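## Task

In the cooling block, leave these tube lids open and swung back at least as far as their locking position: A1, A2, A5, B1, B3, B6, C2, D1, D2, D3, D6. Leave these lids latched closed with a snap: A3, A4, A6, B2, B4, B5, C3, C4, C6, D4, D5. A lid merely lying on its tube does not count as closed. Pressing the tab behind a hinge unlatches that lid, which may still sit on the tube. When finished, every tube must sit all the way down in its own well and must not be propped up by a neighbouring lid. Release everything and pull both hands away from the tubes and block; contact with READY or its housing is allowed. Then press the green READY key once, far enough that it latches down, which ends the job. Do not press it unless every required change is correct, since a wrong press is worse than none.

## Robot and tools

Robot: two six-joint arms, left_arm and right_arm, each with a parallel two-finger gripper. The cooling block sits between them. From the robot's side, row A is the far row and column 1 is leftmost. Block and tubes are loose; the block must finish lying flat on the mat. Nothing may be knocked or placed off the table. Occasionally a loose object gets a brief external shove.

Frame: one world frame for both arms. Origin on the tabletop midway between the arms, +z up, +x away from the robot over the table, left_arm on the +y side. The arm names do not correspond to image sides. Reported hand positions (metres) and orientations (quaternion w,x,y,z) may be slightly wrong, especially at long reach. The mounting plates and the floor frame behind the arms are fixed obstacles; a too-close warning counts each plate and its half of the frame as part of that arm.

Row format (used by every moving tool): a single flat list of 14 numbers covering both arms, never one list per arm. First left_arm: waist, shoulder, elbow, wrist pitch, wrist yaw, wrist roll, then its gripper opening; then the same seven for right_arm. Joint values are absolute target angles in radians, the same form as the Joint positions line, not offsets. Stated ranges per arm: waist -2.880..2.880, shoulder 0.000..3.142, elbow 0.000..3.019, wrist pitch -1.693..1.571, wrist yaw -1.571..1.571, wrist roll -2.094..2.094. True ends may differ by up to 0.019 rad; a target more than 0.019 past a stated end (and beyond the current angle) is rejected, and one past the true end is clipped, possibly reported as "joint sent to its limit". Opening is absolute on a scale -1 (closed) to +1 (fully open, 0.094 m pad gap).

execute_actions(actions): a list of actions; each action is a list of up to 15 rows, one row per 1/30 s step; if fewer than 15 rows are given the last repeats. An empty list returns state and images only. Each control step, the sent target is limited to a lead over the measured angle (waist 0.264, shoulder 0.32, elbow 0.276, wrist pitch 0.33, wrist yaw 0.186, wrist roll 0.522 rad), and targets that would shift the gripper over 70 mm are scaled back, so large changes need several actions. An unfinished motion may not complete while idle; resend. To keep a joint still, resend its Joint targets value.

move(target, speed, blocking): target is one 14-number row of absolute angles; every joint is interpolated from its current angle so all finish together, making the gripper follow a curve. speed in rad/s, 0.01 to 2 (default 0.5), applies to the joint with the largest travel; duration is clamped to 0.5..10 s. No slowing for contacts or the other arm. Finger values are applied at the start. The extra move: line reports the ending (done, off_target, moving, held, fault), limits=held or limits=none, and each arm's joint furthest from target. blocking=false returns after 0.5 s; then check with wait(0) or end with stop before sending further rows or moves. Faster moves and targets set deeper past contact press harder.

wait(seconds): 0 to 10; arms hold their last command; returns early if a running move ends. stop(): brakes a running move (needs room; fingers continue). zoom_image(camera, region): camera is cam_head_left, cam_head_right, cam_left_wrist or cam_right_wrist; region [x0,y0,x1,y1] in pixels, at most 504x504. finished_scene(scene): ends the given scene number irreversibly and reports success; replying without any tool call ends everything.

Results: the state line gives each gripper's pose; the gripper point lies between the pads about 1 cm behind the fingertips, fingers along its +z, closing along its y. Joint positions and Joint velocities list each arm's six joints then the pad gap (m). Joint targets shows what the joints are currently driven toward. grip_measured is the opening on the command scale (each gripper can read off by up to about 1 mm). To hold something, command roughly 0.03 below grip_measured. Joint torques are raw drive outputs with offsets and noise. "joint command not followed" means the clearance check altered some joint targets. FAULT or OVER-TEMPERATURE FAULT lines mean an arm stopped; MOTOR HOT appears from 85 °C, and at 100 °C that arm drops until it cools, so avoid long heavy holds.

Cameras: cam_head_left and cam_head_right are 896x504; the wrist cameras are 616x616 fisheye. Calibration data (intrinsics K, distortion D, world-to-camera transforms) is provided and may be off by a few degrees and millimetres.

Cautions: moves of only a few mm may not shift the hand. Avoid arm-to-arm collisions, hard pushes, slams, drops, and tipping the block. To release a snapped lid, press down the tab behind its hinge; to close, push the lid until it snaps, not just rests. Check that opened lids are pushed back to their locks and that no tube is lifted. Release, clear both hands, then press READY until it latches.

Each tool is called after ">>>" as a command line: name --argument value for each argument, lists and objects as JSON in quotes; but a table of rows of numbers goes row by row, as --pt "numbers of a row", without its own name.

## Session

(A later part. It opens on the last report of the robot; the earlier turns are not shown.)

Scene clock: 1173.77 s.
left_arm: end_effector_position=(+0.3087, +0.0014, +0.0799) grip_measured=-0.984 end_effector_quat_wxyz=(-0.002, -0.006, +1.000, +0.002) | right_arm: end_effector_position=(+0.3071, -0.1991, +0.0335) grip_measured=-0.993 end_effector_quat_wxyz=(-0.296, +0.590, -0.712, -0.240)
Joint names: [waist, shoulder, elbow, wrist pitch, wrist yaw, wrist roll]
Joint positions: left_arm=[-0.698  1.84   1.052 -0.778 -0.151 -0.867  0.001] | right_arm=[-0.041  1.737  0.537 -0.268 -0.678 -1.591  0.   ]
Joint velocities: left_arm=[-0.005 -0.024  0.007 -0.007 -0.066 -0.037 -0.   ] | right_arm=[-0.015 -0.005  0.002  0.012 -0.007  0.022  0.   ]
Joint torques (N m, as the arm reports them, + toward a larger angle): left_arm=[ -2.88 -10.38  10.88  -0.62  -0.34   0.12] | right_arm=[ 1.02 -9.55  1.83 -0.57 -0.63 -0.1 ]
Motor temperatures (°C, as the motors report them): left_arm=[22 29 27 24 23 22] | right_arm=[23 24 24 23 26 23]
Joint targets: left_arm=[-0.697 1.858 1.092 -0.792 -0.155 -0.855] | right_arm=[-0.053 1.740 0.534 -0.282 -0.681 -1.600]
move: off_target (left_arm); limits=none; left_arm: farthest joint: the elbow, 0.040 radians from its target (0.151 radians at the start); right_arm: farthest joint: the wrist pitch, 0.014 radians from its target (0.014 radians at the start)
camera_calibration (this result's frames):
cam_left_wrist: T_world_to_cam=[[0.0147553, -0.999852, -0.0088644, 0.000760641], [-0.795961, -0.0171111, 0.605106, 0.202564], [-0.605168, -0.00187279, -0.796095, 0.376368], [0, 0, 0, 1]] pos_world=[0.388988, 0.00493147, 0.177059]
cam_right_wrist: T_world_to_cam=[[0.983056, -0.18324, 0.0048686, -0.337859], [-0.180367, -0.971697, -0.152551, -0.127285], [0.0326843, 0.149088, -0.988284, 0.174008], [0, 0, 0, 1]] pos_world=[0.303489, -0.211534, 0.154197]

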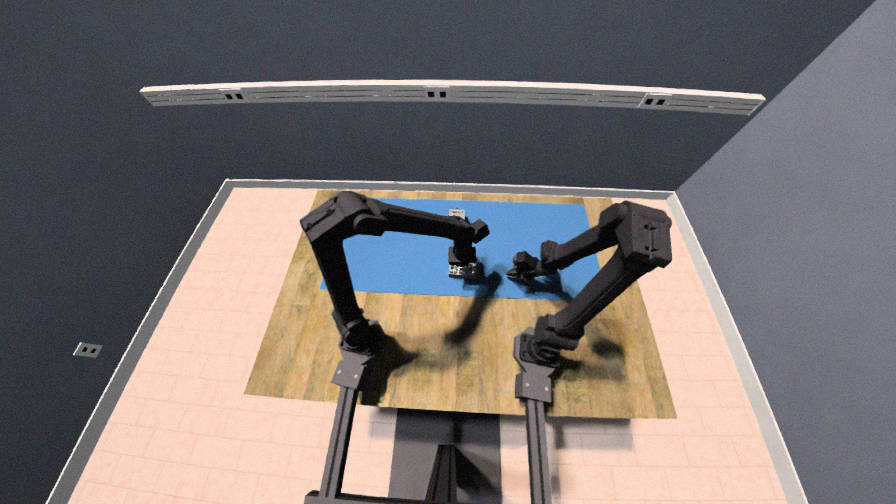

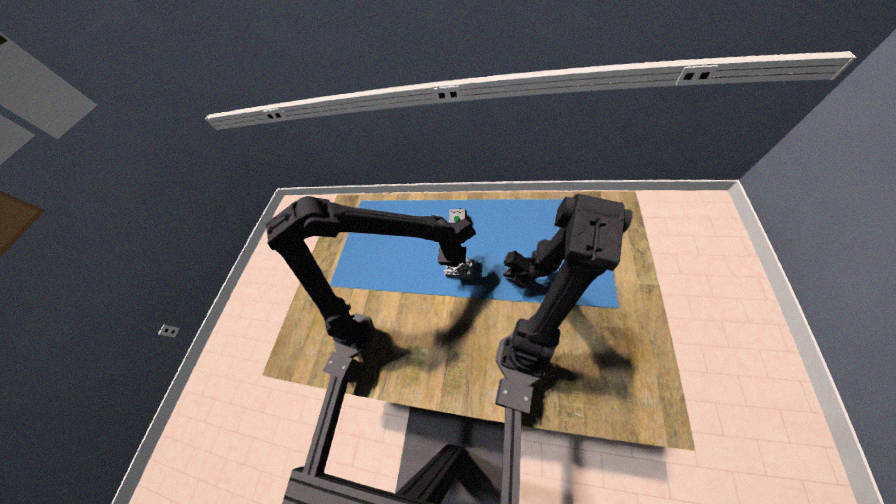

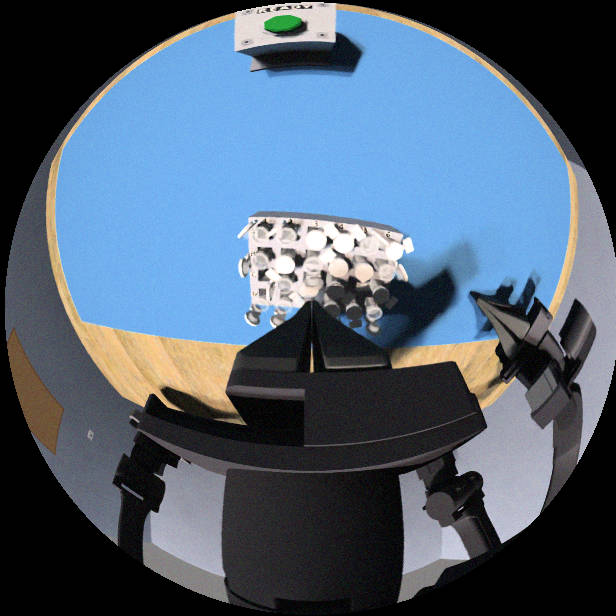

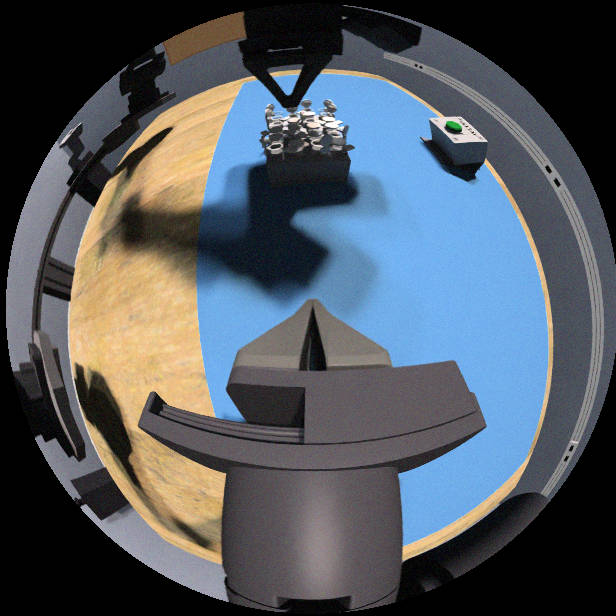

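>>> move --target '[-0.7,1.893,1.056,-0.792,-0.155,-0.855,-1,-0.053,1.74,0.534,-0.282,-0.681,-1.6,-1]' --speed 0.08

>>> move --target '[-0.728,1.89,1.056,-0.82,-0.155,-0.855,-1,-0.053,1.74,0.534,-0.282,-0.681,-1.6,-1]' --speed 0.045

>>> zoom_image --camera "cam_right_wrist" --region '[255, 80, 355, 160]'

Scene clock: 1180.40 s.
left_arm: end_effector_position=(+0.3022, +0.0050, +0.0635) grip_measured=-0.984 end_effector_quat_wxyz=(-0.015, -0.003, +1.000, +0.017) | right_arm: end_effector_position=(+0.3071, -0.1991, +0.0335) grip_measured=-0.993 end_effector_quat_wxyz=(-0.296, +0.590, -0.712, -0.240)
Joint names: [waist, shoulder, elbow, wrist pitch, wrist yaw, wrist roll]
Joint positions: left_arm=[-0.698  1.878  1.052 -0.778 -0.151 -0.866  0.001] | right_arm=[-0.041  1.737  0.537 -0.268 -0.678 -1.591  0.   ]
Joint velocities: left_arm=[ 0.005 -0.005 -0.002 -0.007 -0.051  0.022  0.   ] | right_arm=[-0.005 -0.015 -0.002  0.007  0.007  0.066  0.   ]
Joint torques (N m, as the arm reports them, + toward a larger angle): left_arm=[ -3.59 -10.65   7.15  -0.67  -0.37   0.1 ] | right_arm=[ 1.   -9.51  1.77 -0.64 -0.68 -0.16]
Motor temperatures (°C, as the motors report them): left_arm=[22 29 28 24 23 22] | right_arm=[23 24 24 23 26 23]
Joint targets: left_arm=[-0.700 1.893 1.056 -0.792 -0.155 -0.855] | right_arm=[-0.053 1.740 0.534 -0.282 -0.681 -1.600]
move: done; limits=none; left_arm: farthest joint: the shoulder, 0.015 radians from its target (0.053 radians at the start); right_arm: farthest joint: the wrist pitch, 0.014 radians from its target (0.014 radians at the start)
camera_calibration (this result's frames):
cam_left_wrist: T_world_to_cam=[[0.00761011, -0.999255, -0.0378383, 0.00831581], [-0.780722, -0.0295813, 0.624178, 0.201667], [-0.624832, 0.0247911, -0.780365, 0.364196], [0, 0, 0, 1]] pos_world=[0.384944, 0.00524637, 0.158644]
cam_right_wrist: T_world_to_cam=[[0.983056, -0.18324, 0.0048686, -0.337859], [-0.180367, -0.971697, -0.152551, -0.127285], [0.0326843, 0.149088, -0.988284, 0.174008], [0, 0, 0, 1]] pos_world=[0.303489, -0.211534, 0.154197]

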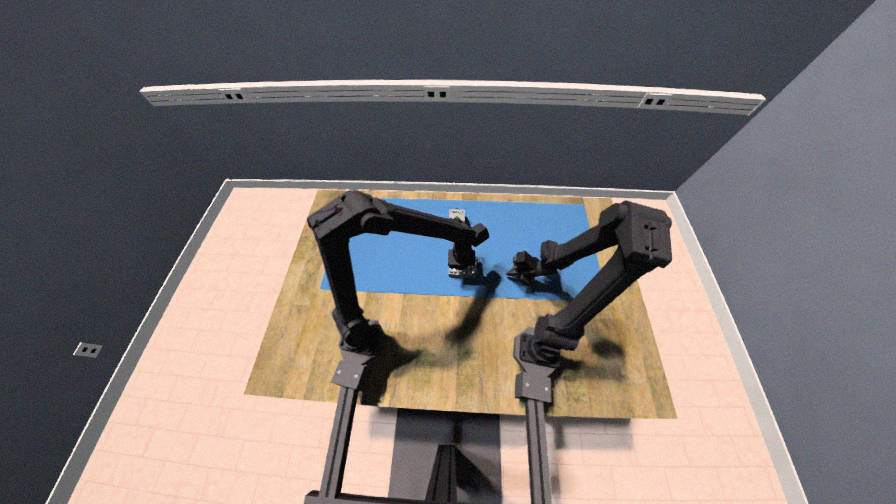

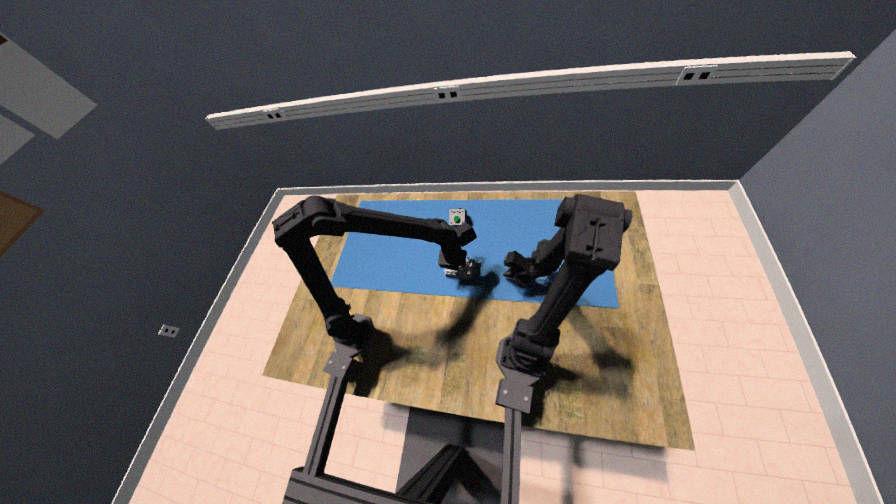

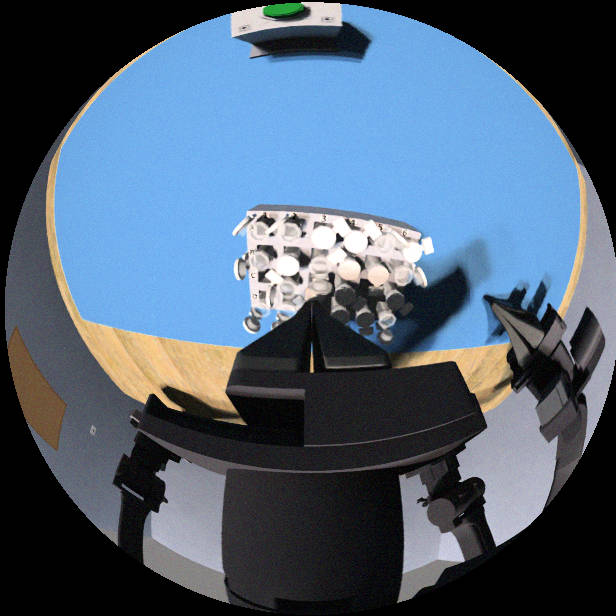

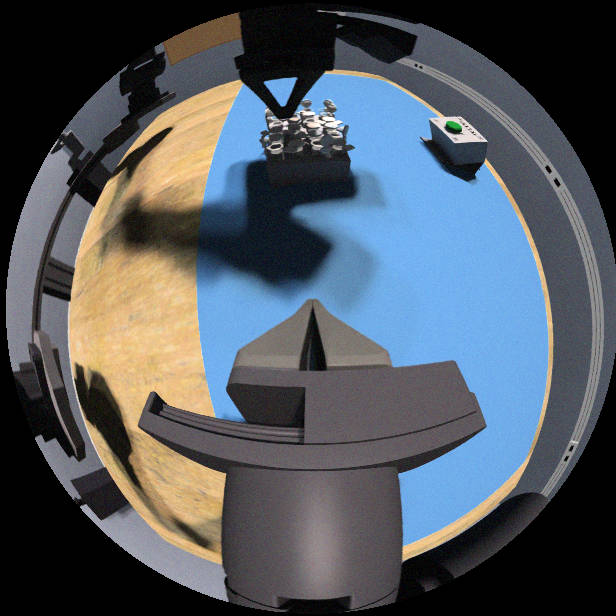

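Scene clock: 1181.57 s.
left_arm: end_effector_position=(+0.2954, +0.0053, +0.0646) grip_measured=-0.984 end_effector_quat_wxyz=(-0.019, +0.005, +0.999, +0.025) | right_arm: end_effector_position=(+0.3071, -0.1991, +0.0335) grip_measured=-0.993 end_effector_quat_wxyz=(-0.296, +0.590, -0.712, -0.240)
Joint names: [waist, shoulder, elbow, wrist pitch, wrist yaw, wrist roll]
Joint positions: left_arm=[-0.711  1.878  1.052 -0.799 -0.155 -0.866  0.001] | right_arm=[-0.041  1.737  0.537 -0.268 -0.678 -1.591  0.   ]
Joint velocities: left_arm=[-0.005  0.005  0.012 -0.017  0.007 -0.022 -0.   ] | right_arm=[-0.015  0.005  0.002 -0.002  0.007  0.081  0.002]
Joint torques (N m, as the arm reports them, + toward a larger angle): left_arm=[ -4.11 -10.89   7.04  -0.99  -0.18   0.1 ] | right_arm=[  1.16 -10.41   1.47  -0.63  -0.65  -0.13]
Motor temperatures (°C, as the motors report them): left_arm=[22 29 28 24 23 22] | right_arm=[23 24 24 23 26 23]
Joint targets: left_arm=[-0.728 1.890 1.056 -0.820 -0.155 -0.855] | right_arm=[-0.053 1.740 0.534 -0.282 -0.681 -1.600]
move: off_target (left_arm); limits=none; left_arm: farthest joint: the wrist pitch, 0.021 radians from its target (0.042 radians at the start); right_arm: farthest joint: the wrist pitch, 0.014 radians from its target (0.014 radians at the start)
camera_calibration (this result's frames):
cam_left_wrist: T_world_to_cam=[[-0.00893097, -0.99848, -0.0543941, 0.0146497], [-0.775594, -0.0274178, 0.630636, 0.193677], [-0.631169, 0.04782, -0.77417, 0.36216], [0, 0, 0, 1]] pos_world=[0.37893, 0.00261915, 0.159031]
cam_right_wrist: T_world_to_cam=[[0.983056, -0.18324, 0.0048686, -0.337859], [-0.180367, -0.971697, -0.152551, -0.127285], [0.0326843, 0.149088, -0.988284, 0.174008], [0, 0, 0, 1]] pos_world=[0.303489, -0.211534, 0.154197]

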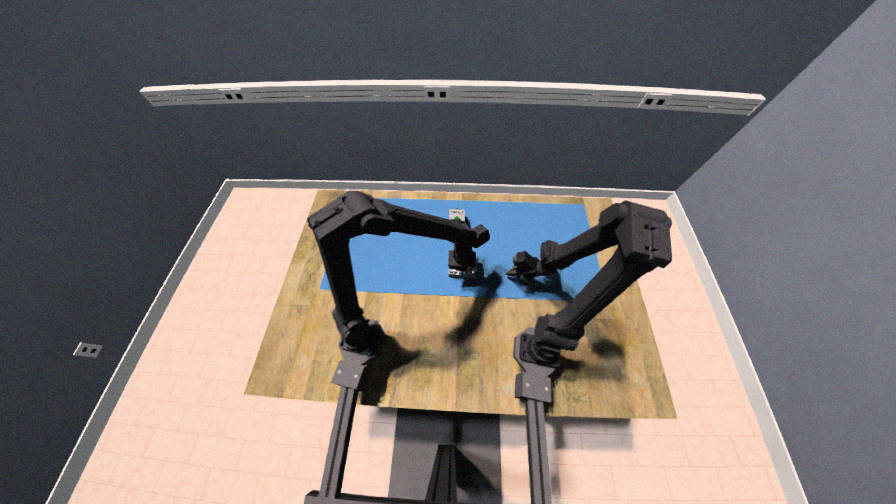

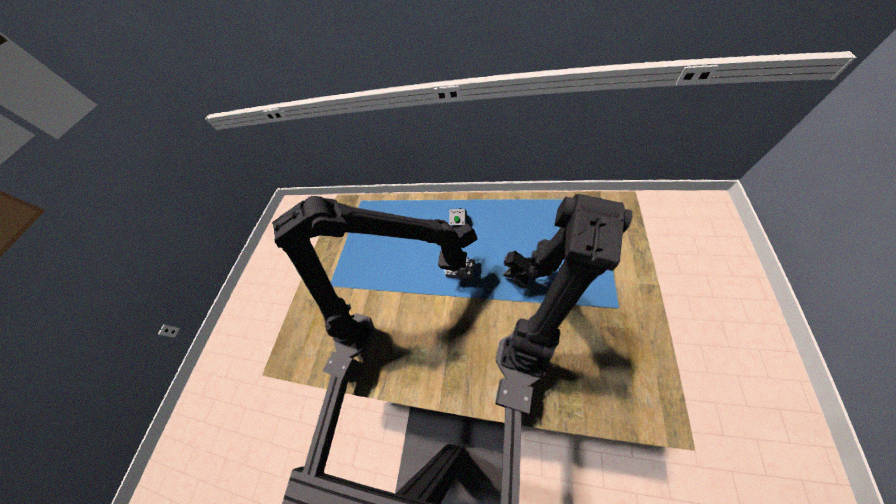

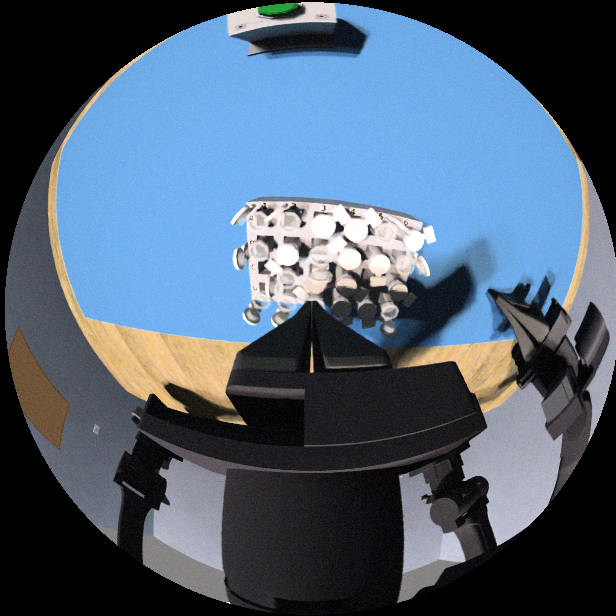

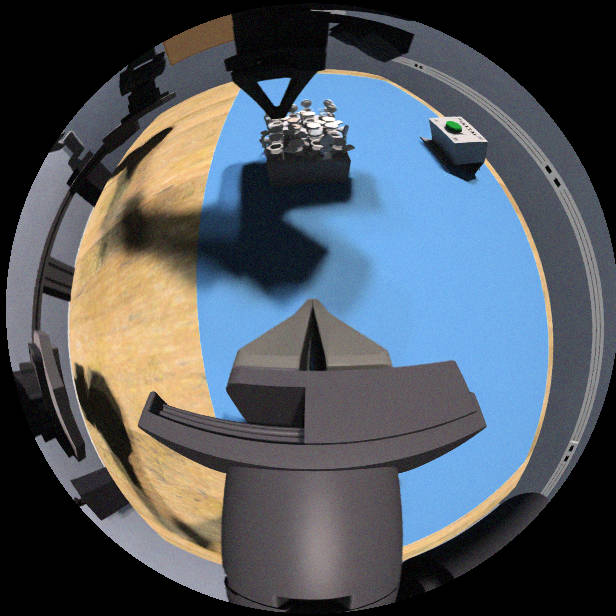

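Region (255, 80, 355, 160) of cam_right_wrist's 616x616 image, scaled by 5.040, with more detail than that image has; it fills the top 403 rows of this view, and the rest is white.

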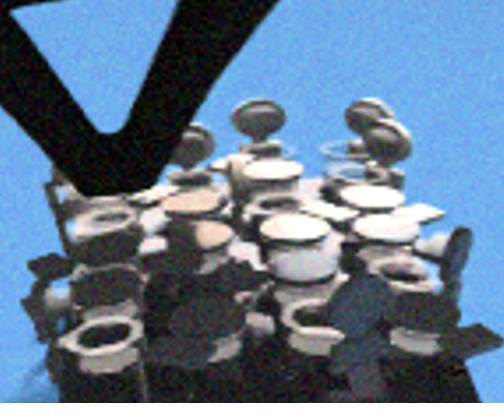

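>>> move --target '[-0.65,1.84,1.056,-0.85,-0.155,-0.84,-1,-0.053,1.74,0.534,-0.282,-0.681,-1.6,-1]' --speed 0.045

>>> zoom_image --camera "cam_left_wrist" --region '[240, 200, 400, 330]'

Scene clock: 1192.37 s.
left_arm: end_effector_position=(+0.3044, +0.0238, +0.0647) grip_measured=-0.984 end_effector_quat_wxyz=(-0.032, -0.006, +0.999, +0.036) | right_arm: end_effector_position=(+0.3071, -0.1991, +0.0335) grip_measured=-0.993 end_effector_quat_wxyz=(-0.296, +0.590, -0.712, -0.240)
Joint names: [waist, shoulder, elbow, wrist pitch, wrist yaw, wrist roll]
Joint positions: left_arm=[-0.667  1.873  1.052 -0.831 -0.151 -0.85   0.001] | right_arm=[-0.041  1.737  0.537 -0.268 -0.678 -1.591  0.   ]
Joint velocities: left_arm=[ 0.005  0.015 -0.007 -0.022  0.007 -0.037  0.   ] | right_arm=[-0.024  0.015  0.017  0.002 -0.007  0.022 -0.001]
Joint torques (N m, as the arm reports them, + toward a larger angle): left_arm=[ -2.57 -14.28   6.99  -0.9   -0.34   0.09] | right_arm=[  0.62 -10.15   1.73  -0.49  -0.71  -0.12]
Motor temperatures (°C, as the motors report them): left_arm=[22 29 27 24 22 22] | right_arm=[23 24 24 23 26 23]
Joint targets: left_arm=[-0.650 1.840 1.056 -0.850 -0.155 -0.840] | right_arm=[-0.053 1.740 0.534 -0.282 -0.681 -1.600]
move: off_target (left_arm); limits=none; left_arm: farthest joint: the shoulder, 0.033 radians from its target (0.038 radians at the start); right_arm: farthest joint: the wrist pitch, 0.014 radians from its target (0.014 radians at the start)
camera_calibration (this result's frames):
cam_left_wrist: T_world_to_cam=[[0.0134986, -0.997025, -0.0758894, 0.0277376], [-0.758505, -0.0596633, 0.648931, 0.195512], [-0.651528, 0.0488028, -0.757053, 0.3721], [0, 0, 0, 1]] pos_world=[0.390355, 0.0211605, 0.156931]
cam_right_wrist: T_world_to_cam=[[0.983056, -0.18324, 0.0048686, -0.337859], [-0.180367, -0.971697, -0.152551, -0.127285], [0.0326843, 0.149088, -0.988284, 0.174008], [0, 0, 0, 1]] pos_world=[0.303489, -0.211534, 0.154197]

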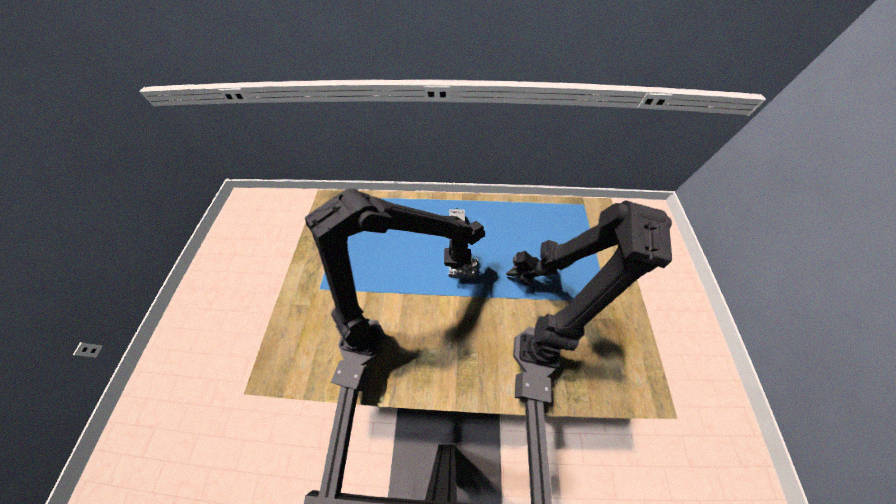

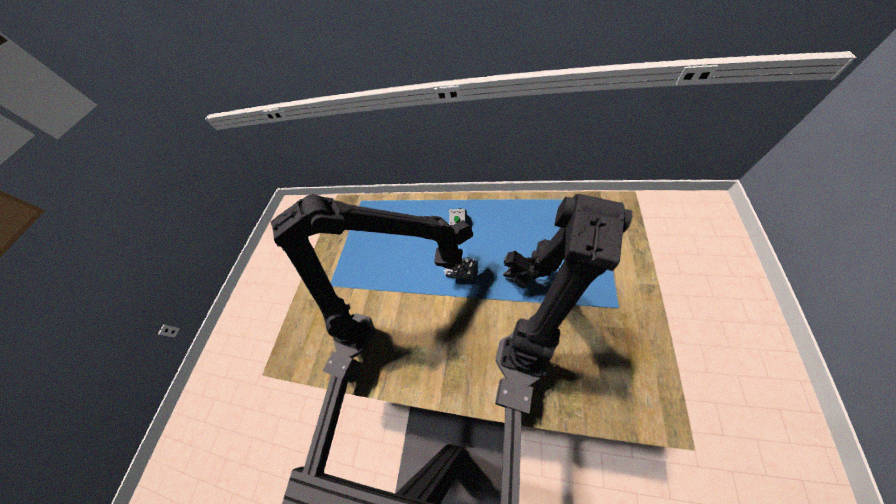

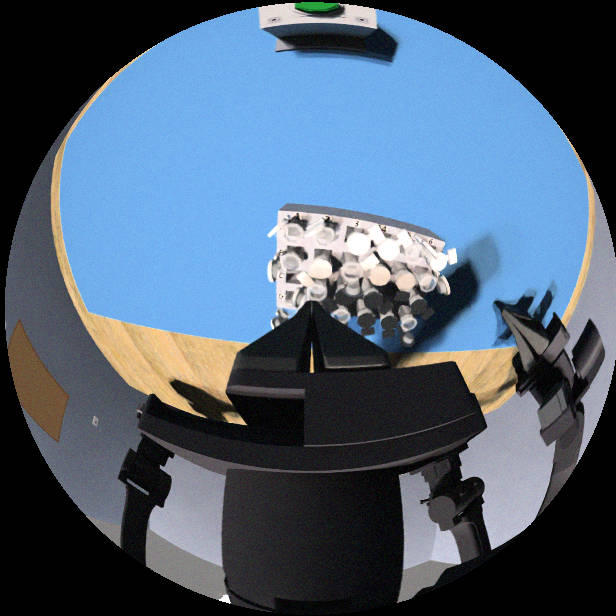

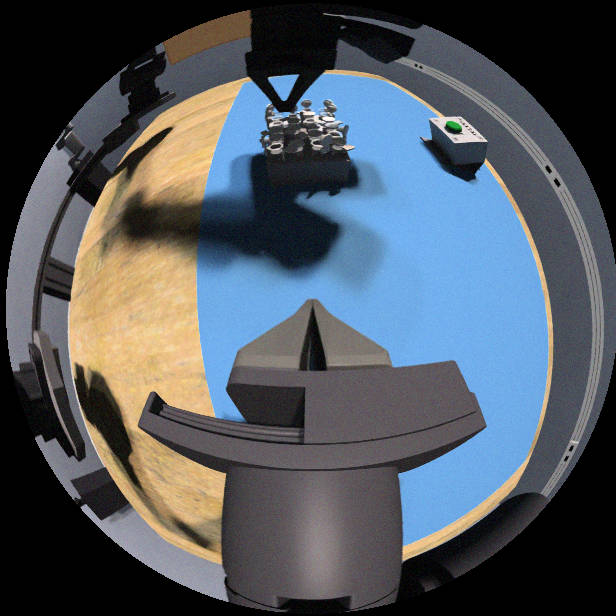

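Region (240, 200, 400, 330) of cam_left_wrist's 616x616 image, scaled by 3.150, with more detail than that image has; it fills the top 410 rows of this view, and the rest is white.

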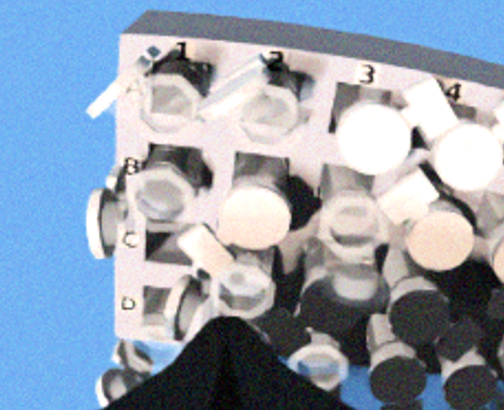

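>>> move --target '[-0.682,1.8,1.056,-0.81,-0.155,-0.84,-1,-0.053,1.74,0.534,-0.282,-0.681,-1.6,-1]' --speed 0.12

>>> move --target '[-0.711,1.912,1.192,-0.722,-0.155,-0.455,-1,-0.053,1.74,0.534,-0.282,-0.681,-1.6,-1]' --speed 0.35

>>> zoom_image --camera "cam_left_wrist" --region '[240, 220, 400, 340]'

Scene clock: 1203.87 s.
left_arm: end_effector_position=(+0.3119, +0.0175, +0.0840) grip_measured=-0.984 end_effector_quat_wxyz=(-0.015, -0.008, +1.000, +0.016) | right_arm: end_effector_position=(+0.3071, -0.1991, +0.0335) grip_measured=-0.993 end_effector_quat_wxyz=(-0.296, +0.590, -0.712, -0.240)
Joint names: [waist, shoulder, elbow, wrist pitch, wrist yaw, wrist roll]
Joint positions: left_arm=[-0.671  1.826  1.052 -0.825 -0.151 -0.85   0.001] | right_arm=[-0.041  1.737  0.537 -0.268 -0.678 -1.591  0.   ]
Joint velocities: left_arm=[-0.005  0.005 -0.012  0.002  0.081  0.022  0.   ] | right_arm=[-0.024 -0.005 -0.002 -0.017 -0.066  0.007 -0.001]
Joint torques (N m, as the arm reports them, + toward a larger angle): left_arm=[ -4.15 -13.16   7.39   0.28  -0.33   0.1 ] | right_arm=[ 0.92 -9.68  1.79 -0.64 -0.67 -0.15]
Motor temperatures (°C, as the motors report them): left_arm=[22 29 27 24 23 22] | right_arm=[23 24 24 23 26 23]
Joint targets: left_arm=[-0.682 1.800 1.056 -0.810 -0.155 -0.840] | right_arm=[-0.053 1.740 0.534 -0.282 -0.681 -1.600]
move: off_target (left_arm); limits=none; left_arm: farthest joint: the shoulder, 0.026 radians from its target (0.073 radians at the start); right_arm: farthest joint: the wrist pitch, 0.014 radians from its target (0.014 radians at the start)
camera_calibration (this result's frames):
cam_left_wrist: T_world_to_cam=[[0.0191257, -0.999133, -0.0369871, 0.0177901], [-0.780518, -0.03804, 0.623975, 0.196817], [-0.624841, 0.0169352, -0.780569, 0.386096], [0, 0, 0, 1]] pos_world=[0.394527, 0.018723, 0.179223]
cam_right_wrist: T_world_to_cam=[[0.983056, -0.18324, 0.0048686, -0.337859], [-0.180367, -0.971697, -0.152551, -0.127285], [0.0326843, 0.149088, -0.988284, 0.174008], [0, 0, 0, 1]] pos_world=[0.303489, -0.211534, 0.154197]

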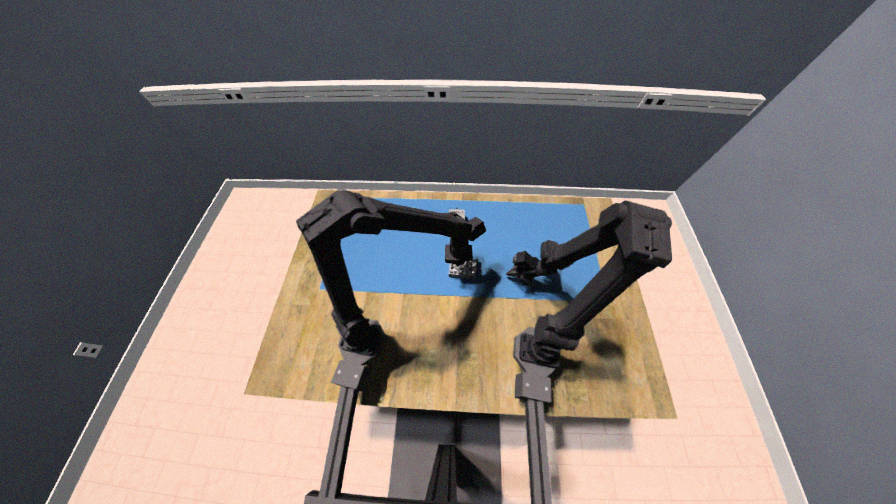

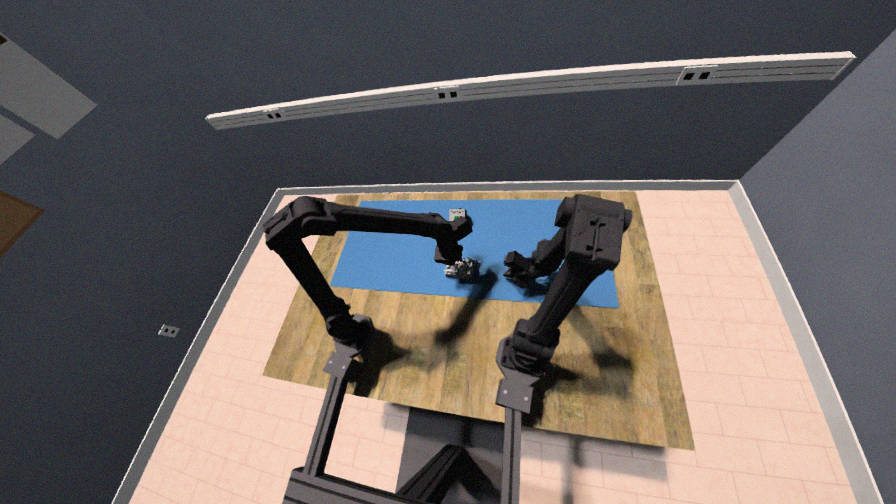

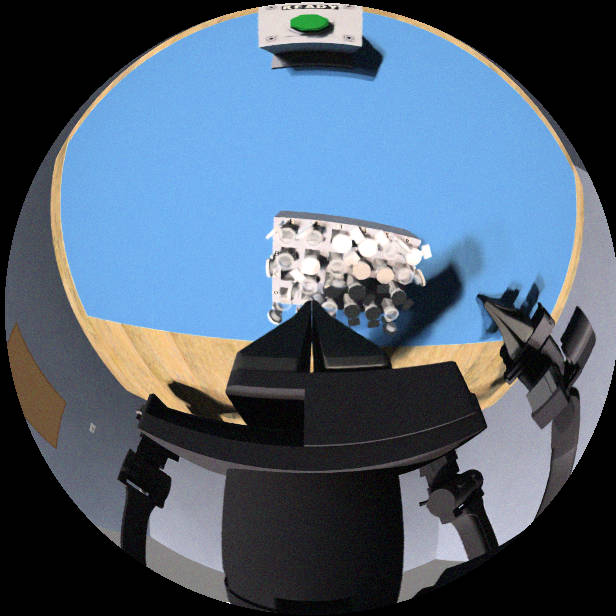

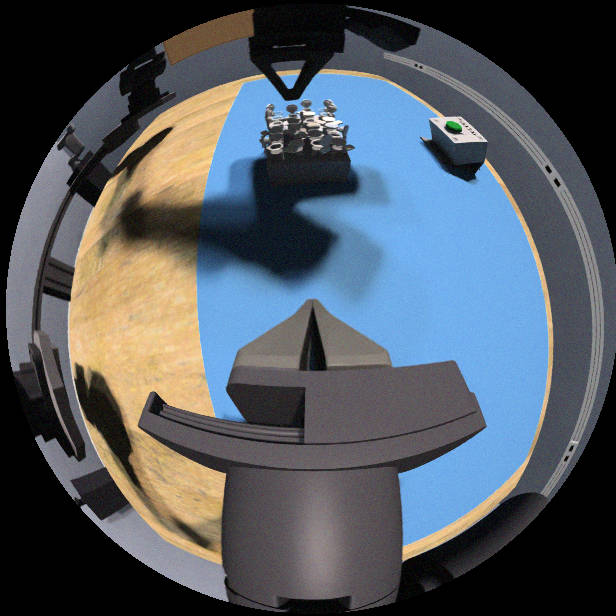

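Scene clock: 1205.70 s.
left_arm: end_effector_position=(+0.3405, -0.0368, +0.0827) grip_measured=-0.984 end_effector_quat_wxyz=(+0.030, +0.188, +0.981, -0.023) | right_arm: end_effector_position=(+0.3071, -0.1991, +0.0335) grip_measured=-0.993 end_effector_quat_wxyz=(-0.296, +0.590, -0.712, -0.240)
Joint names: [waist, shoulder, elbow, wrist pitch, wrist yaw, wrist roll]
Joint positions: left_arm=[-0.701  1.894  1.148 -0.738 -0.151 -0.466  0.001] | right_arm=[-0.041  1.737  0.537 -0.268 -0.678 -1.591  0.   ]
Joint velocities: left_arm=[-0.015 -0.015  0.012 -0.002 -0.022  0.022 -0.001] | right_arm=[-0.005 -0.024  0.002  0.007 -0.022 -0.095  0.001]
Joint torques (N m, as the arm reports them, + toward a larger angle): left_arm=[ -4.04 -11.62  11.85   0.63  -0.31   0.12] | right_arm=[ 0.82 -9.73  1.7  -0.43 -0.67 -0.1 ]
Motor temperatures (°C, as the motors report them): left_arm=[22 29 27 24 22 22] | right_arm=[23 24 24 23 26 23]
Joint targets: left_arm=[-0.711 1.912 1.192 -0.722 -0.155 -0.455] | right_arm=[-0.053 1.740 0.534 -0.282 -0.681 -1.600]
move: off_target (left_arm); limits=none; left_arm: farthest joint: the elbow, 0.044 radians from its target (0.140 radians at the start); right_arm: farthest joint: the wrist pitch, 0.014 radians from its target (0.014 radians at the start)
camera_calibration (this result's frames):
cam_left_wrist: T_world_to_cam=[[-0.3679, -0.929367, 0.0304265, 0.0917244], [-0.7722, 0.323586, 0.546808, 0.234824], [-0.518031, 0.177675, -0.836705, 0.378039], [0, 0, 0, 1]] pos_world=[0.410912, -0.0579082, 0.185113]
cam_right_wrist: T_world_to_cam=[[0.983056, -0.18324, 0.0048686, -0.337859], [-0.180367, -0.971697, -0.152551, -0.127285], [0.0326843, 0.149088, -0.988284, 0.174008], [0, 0, 0, 1]] pos_world=[0.303489, -0.211534, 0.154197]

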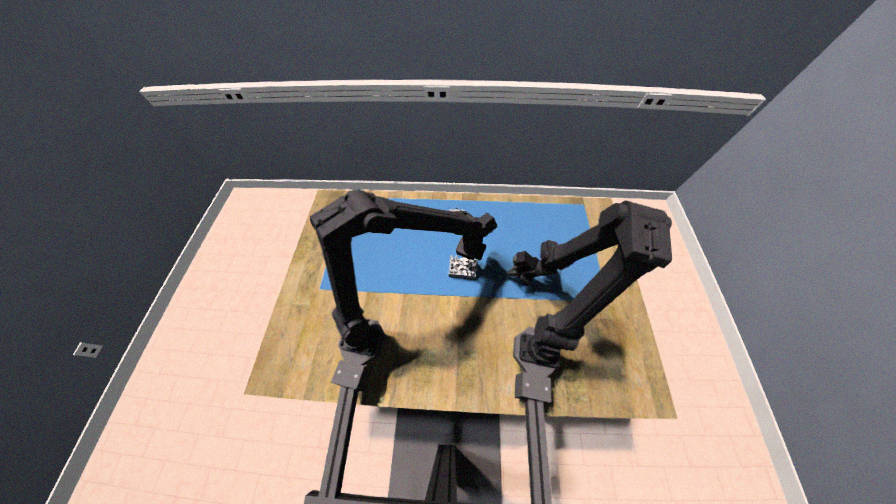

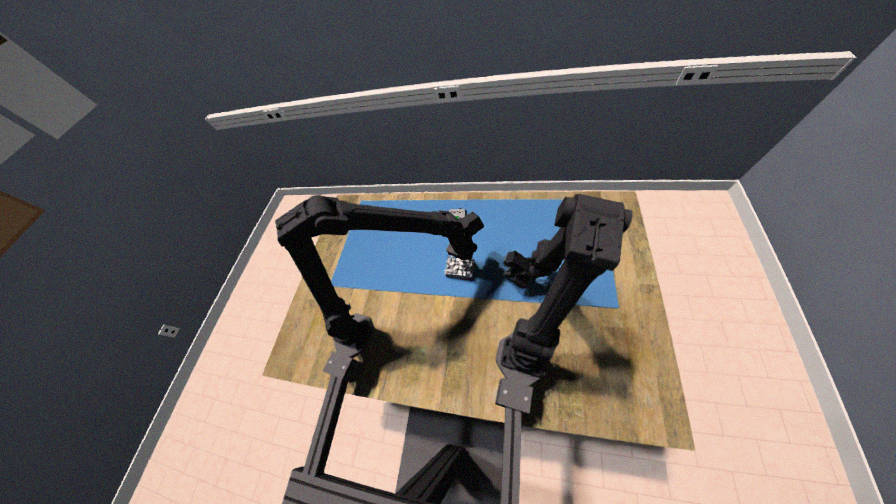

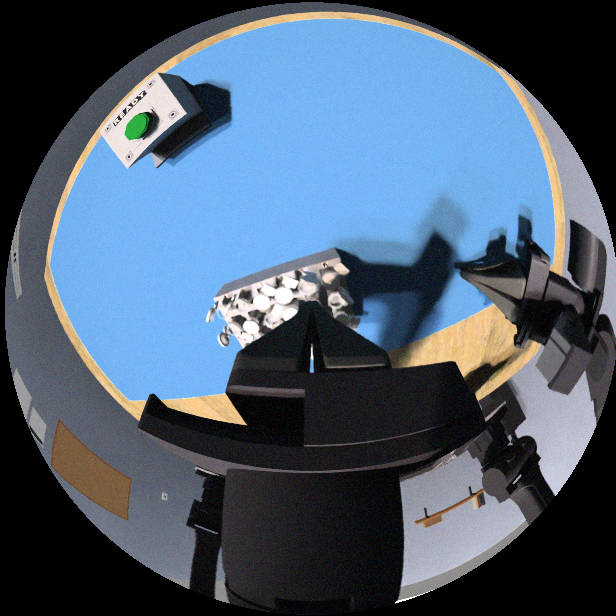

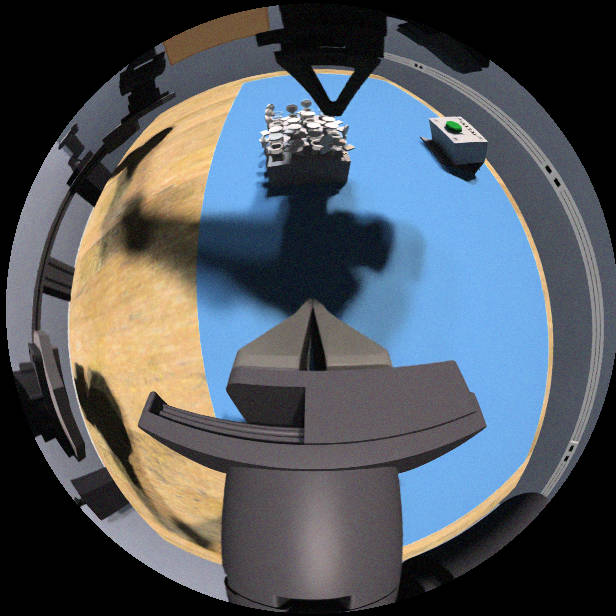

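Region (240, 220, 400, 340) of cam_left_wrist's 616x616 image, scaled by 3.150, with more detail than that image has; it fills the top 378 rows of this view, and the rest is white.

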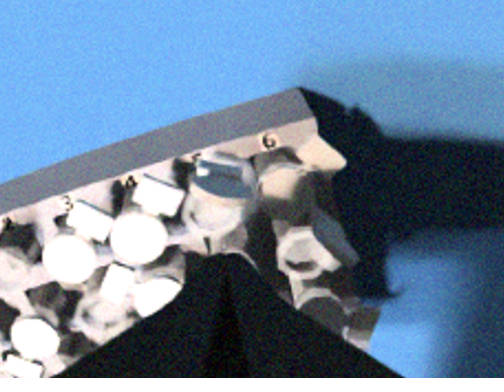

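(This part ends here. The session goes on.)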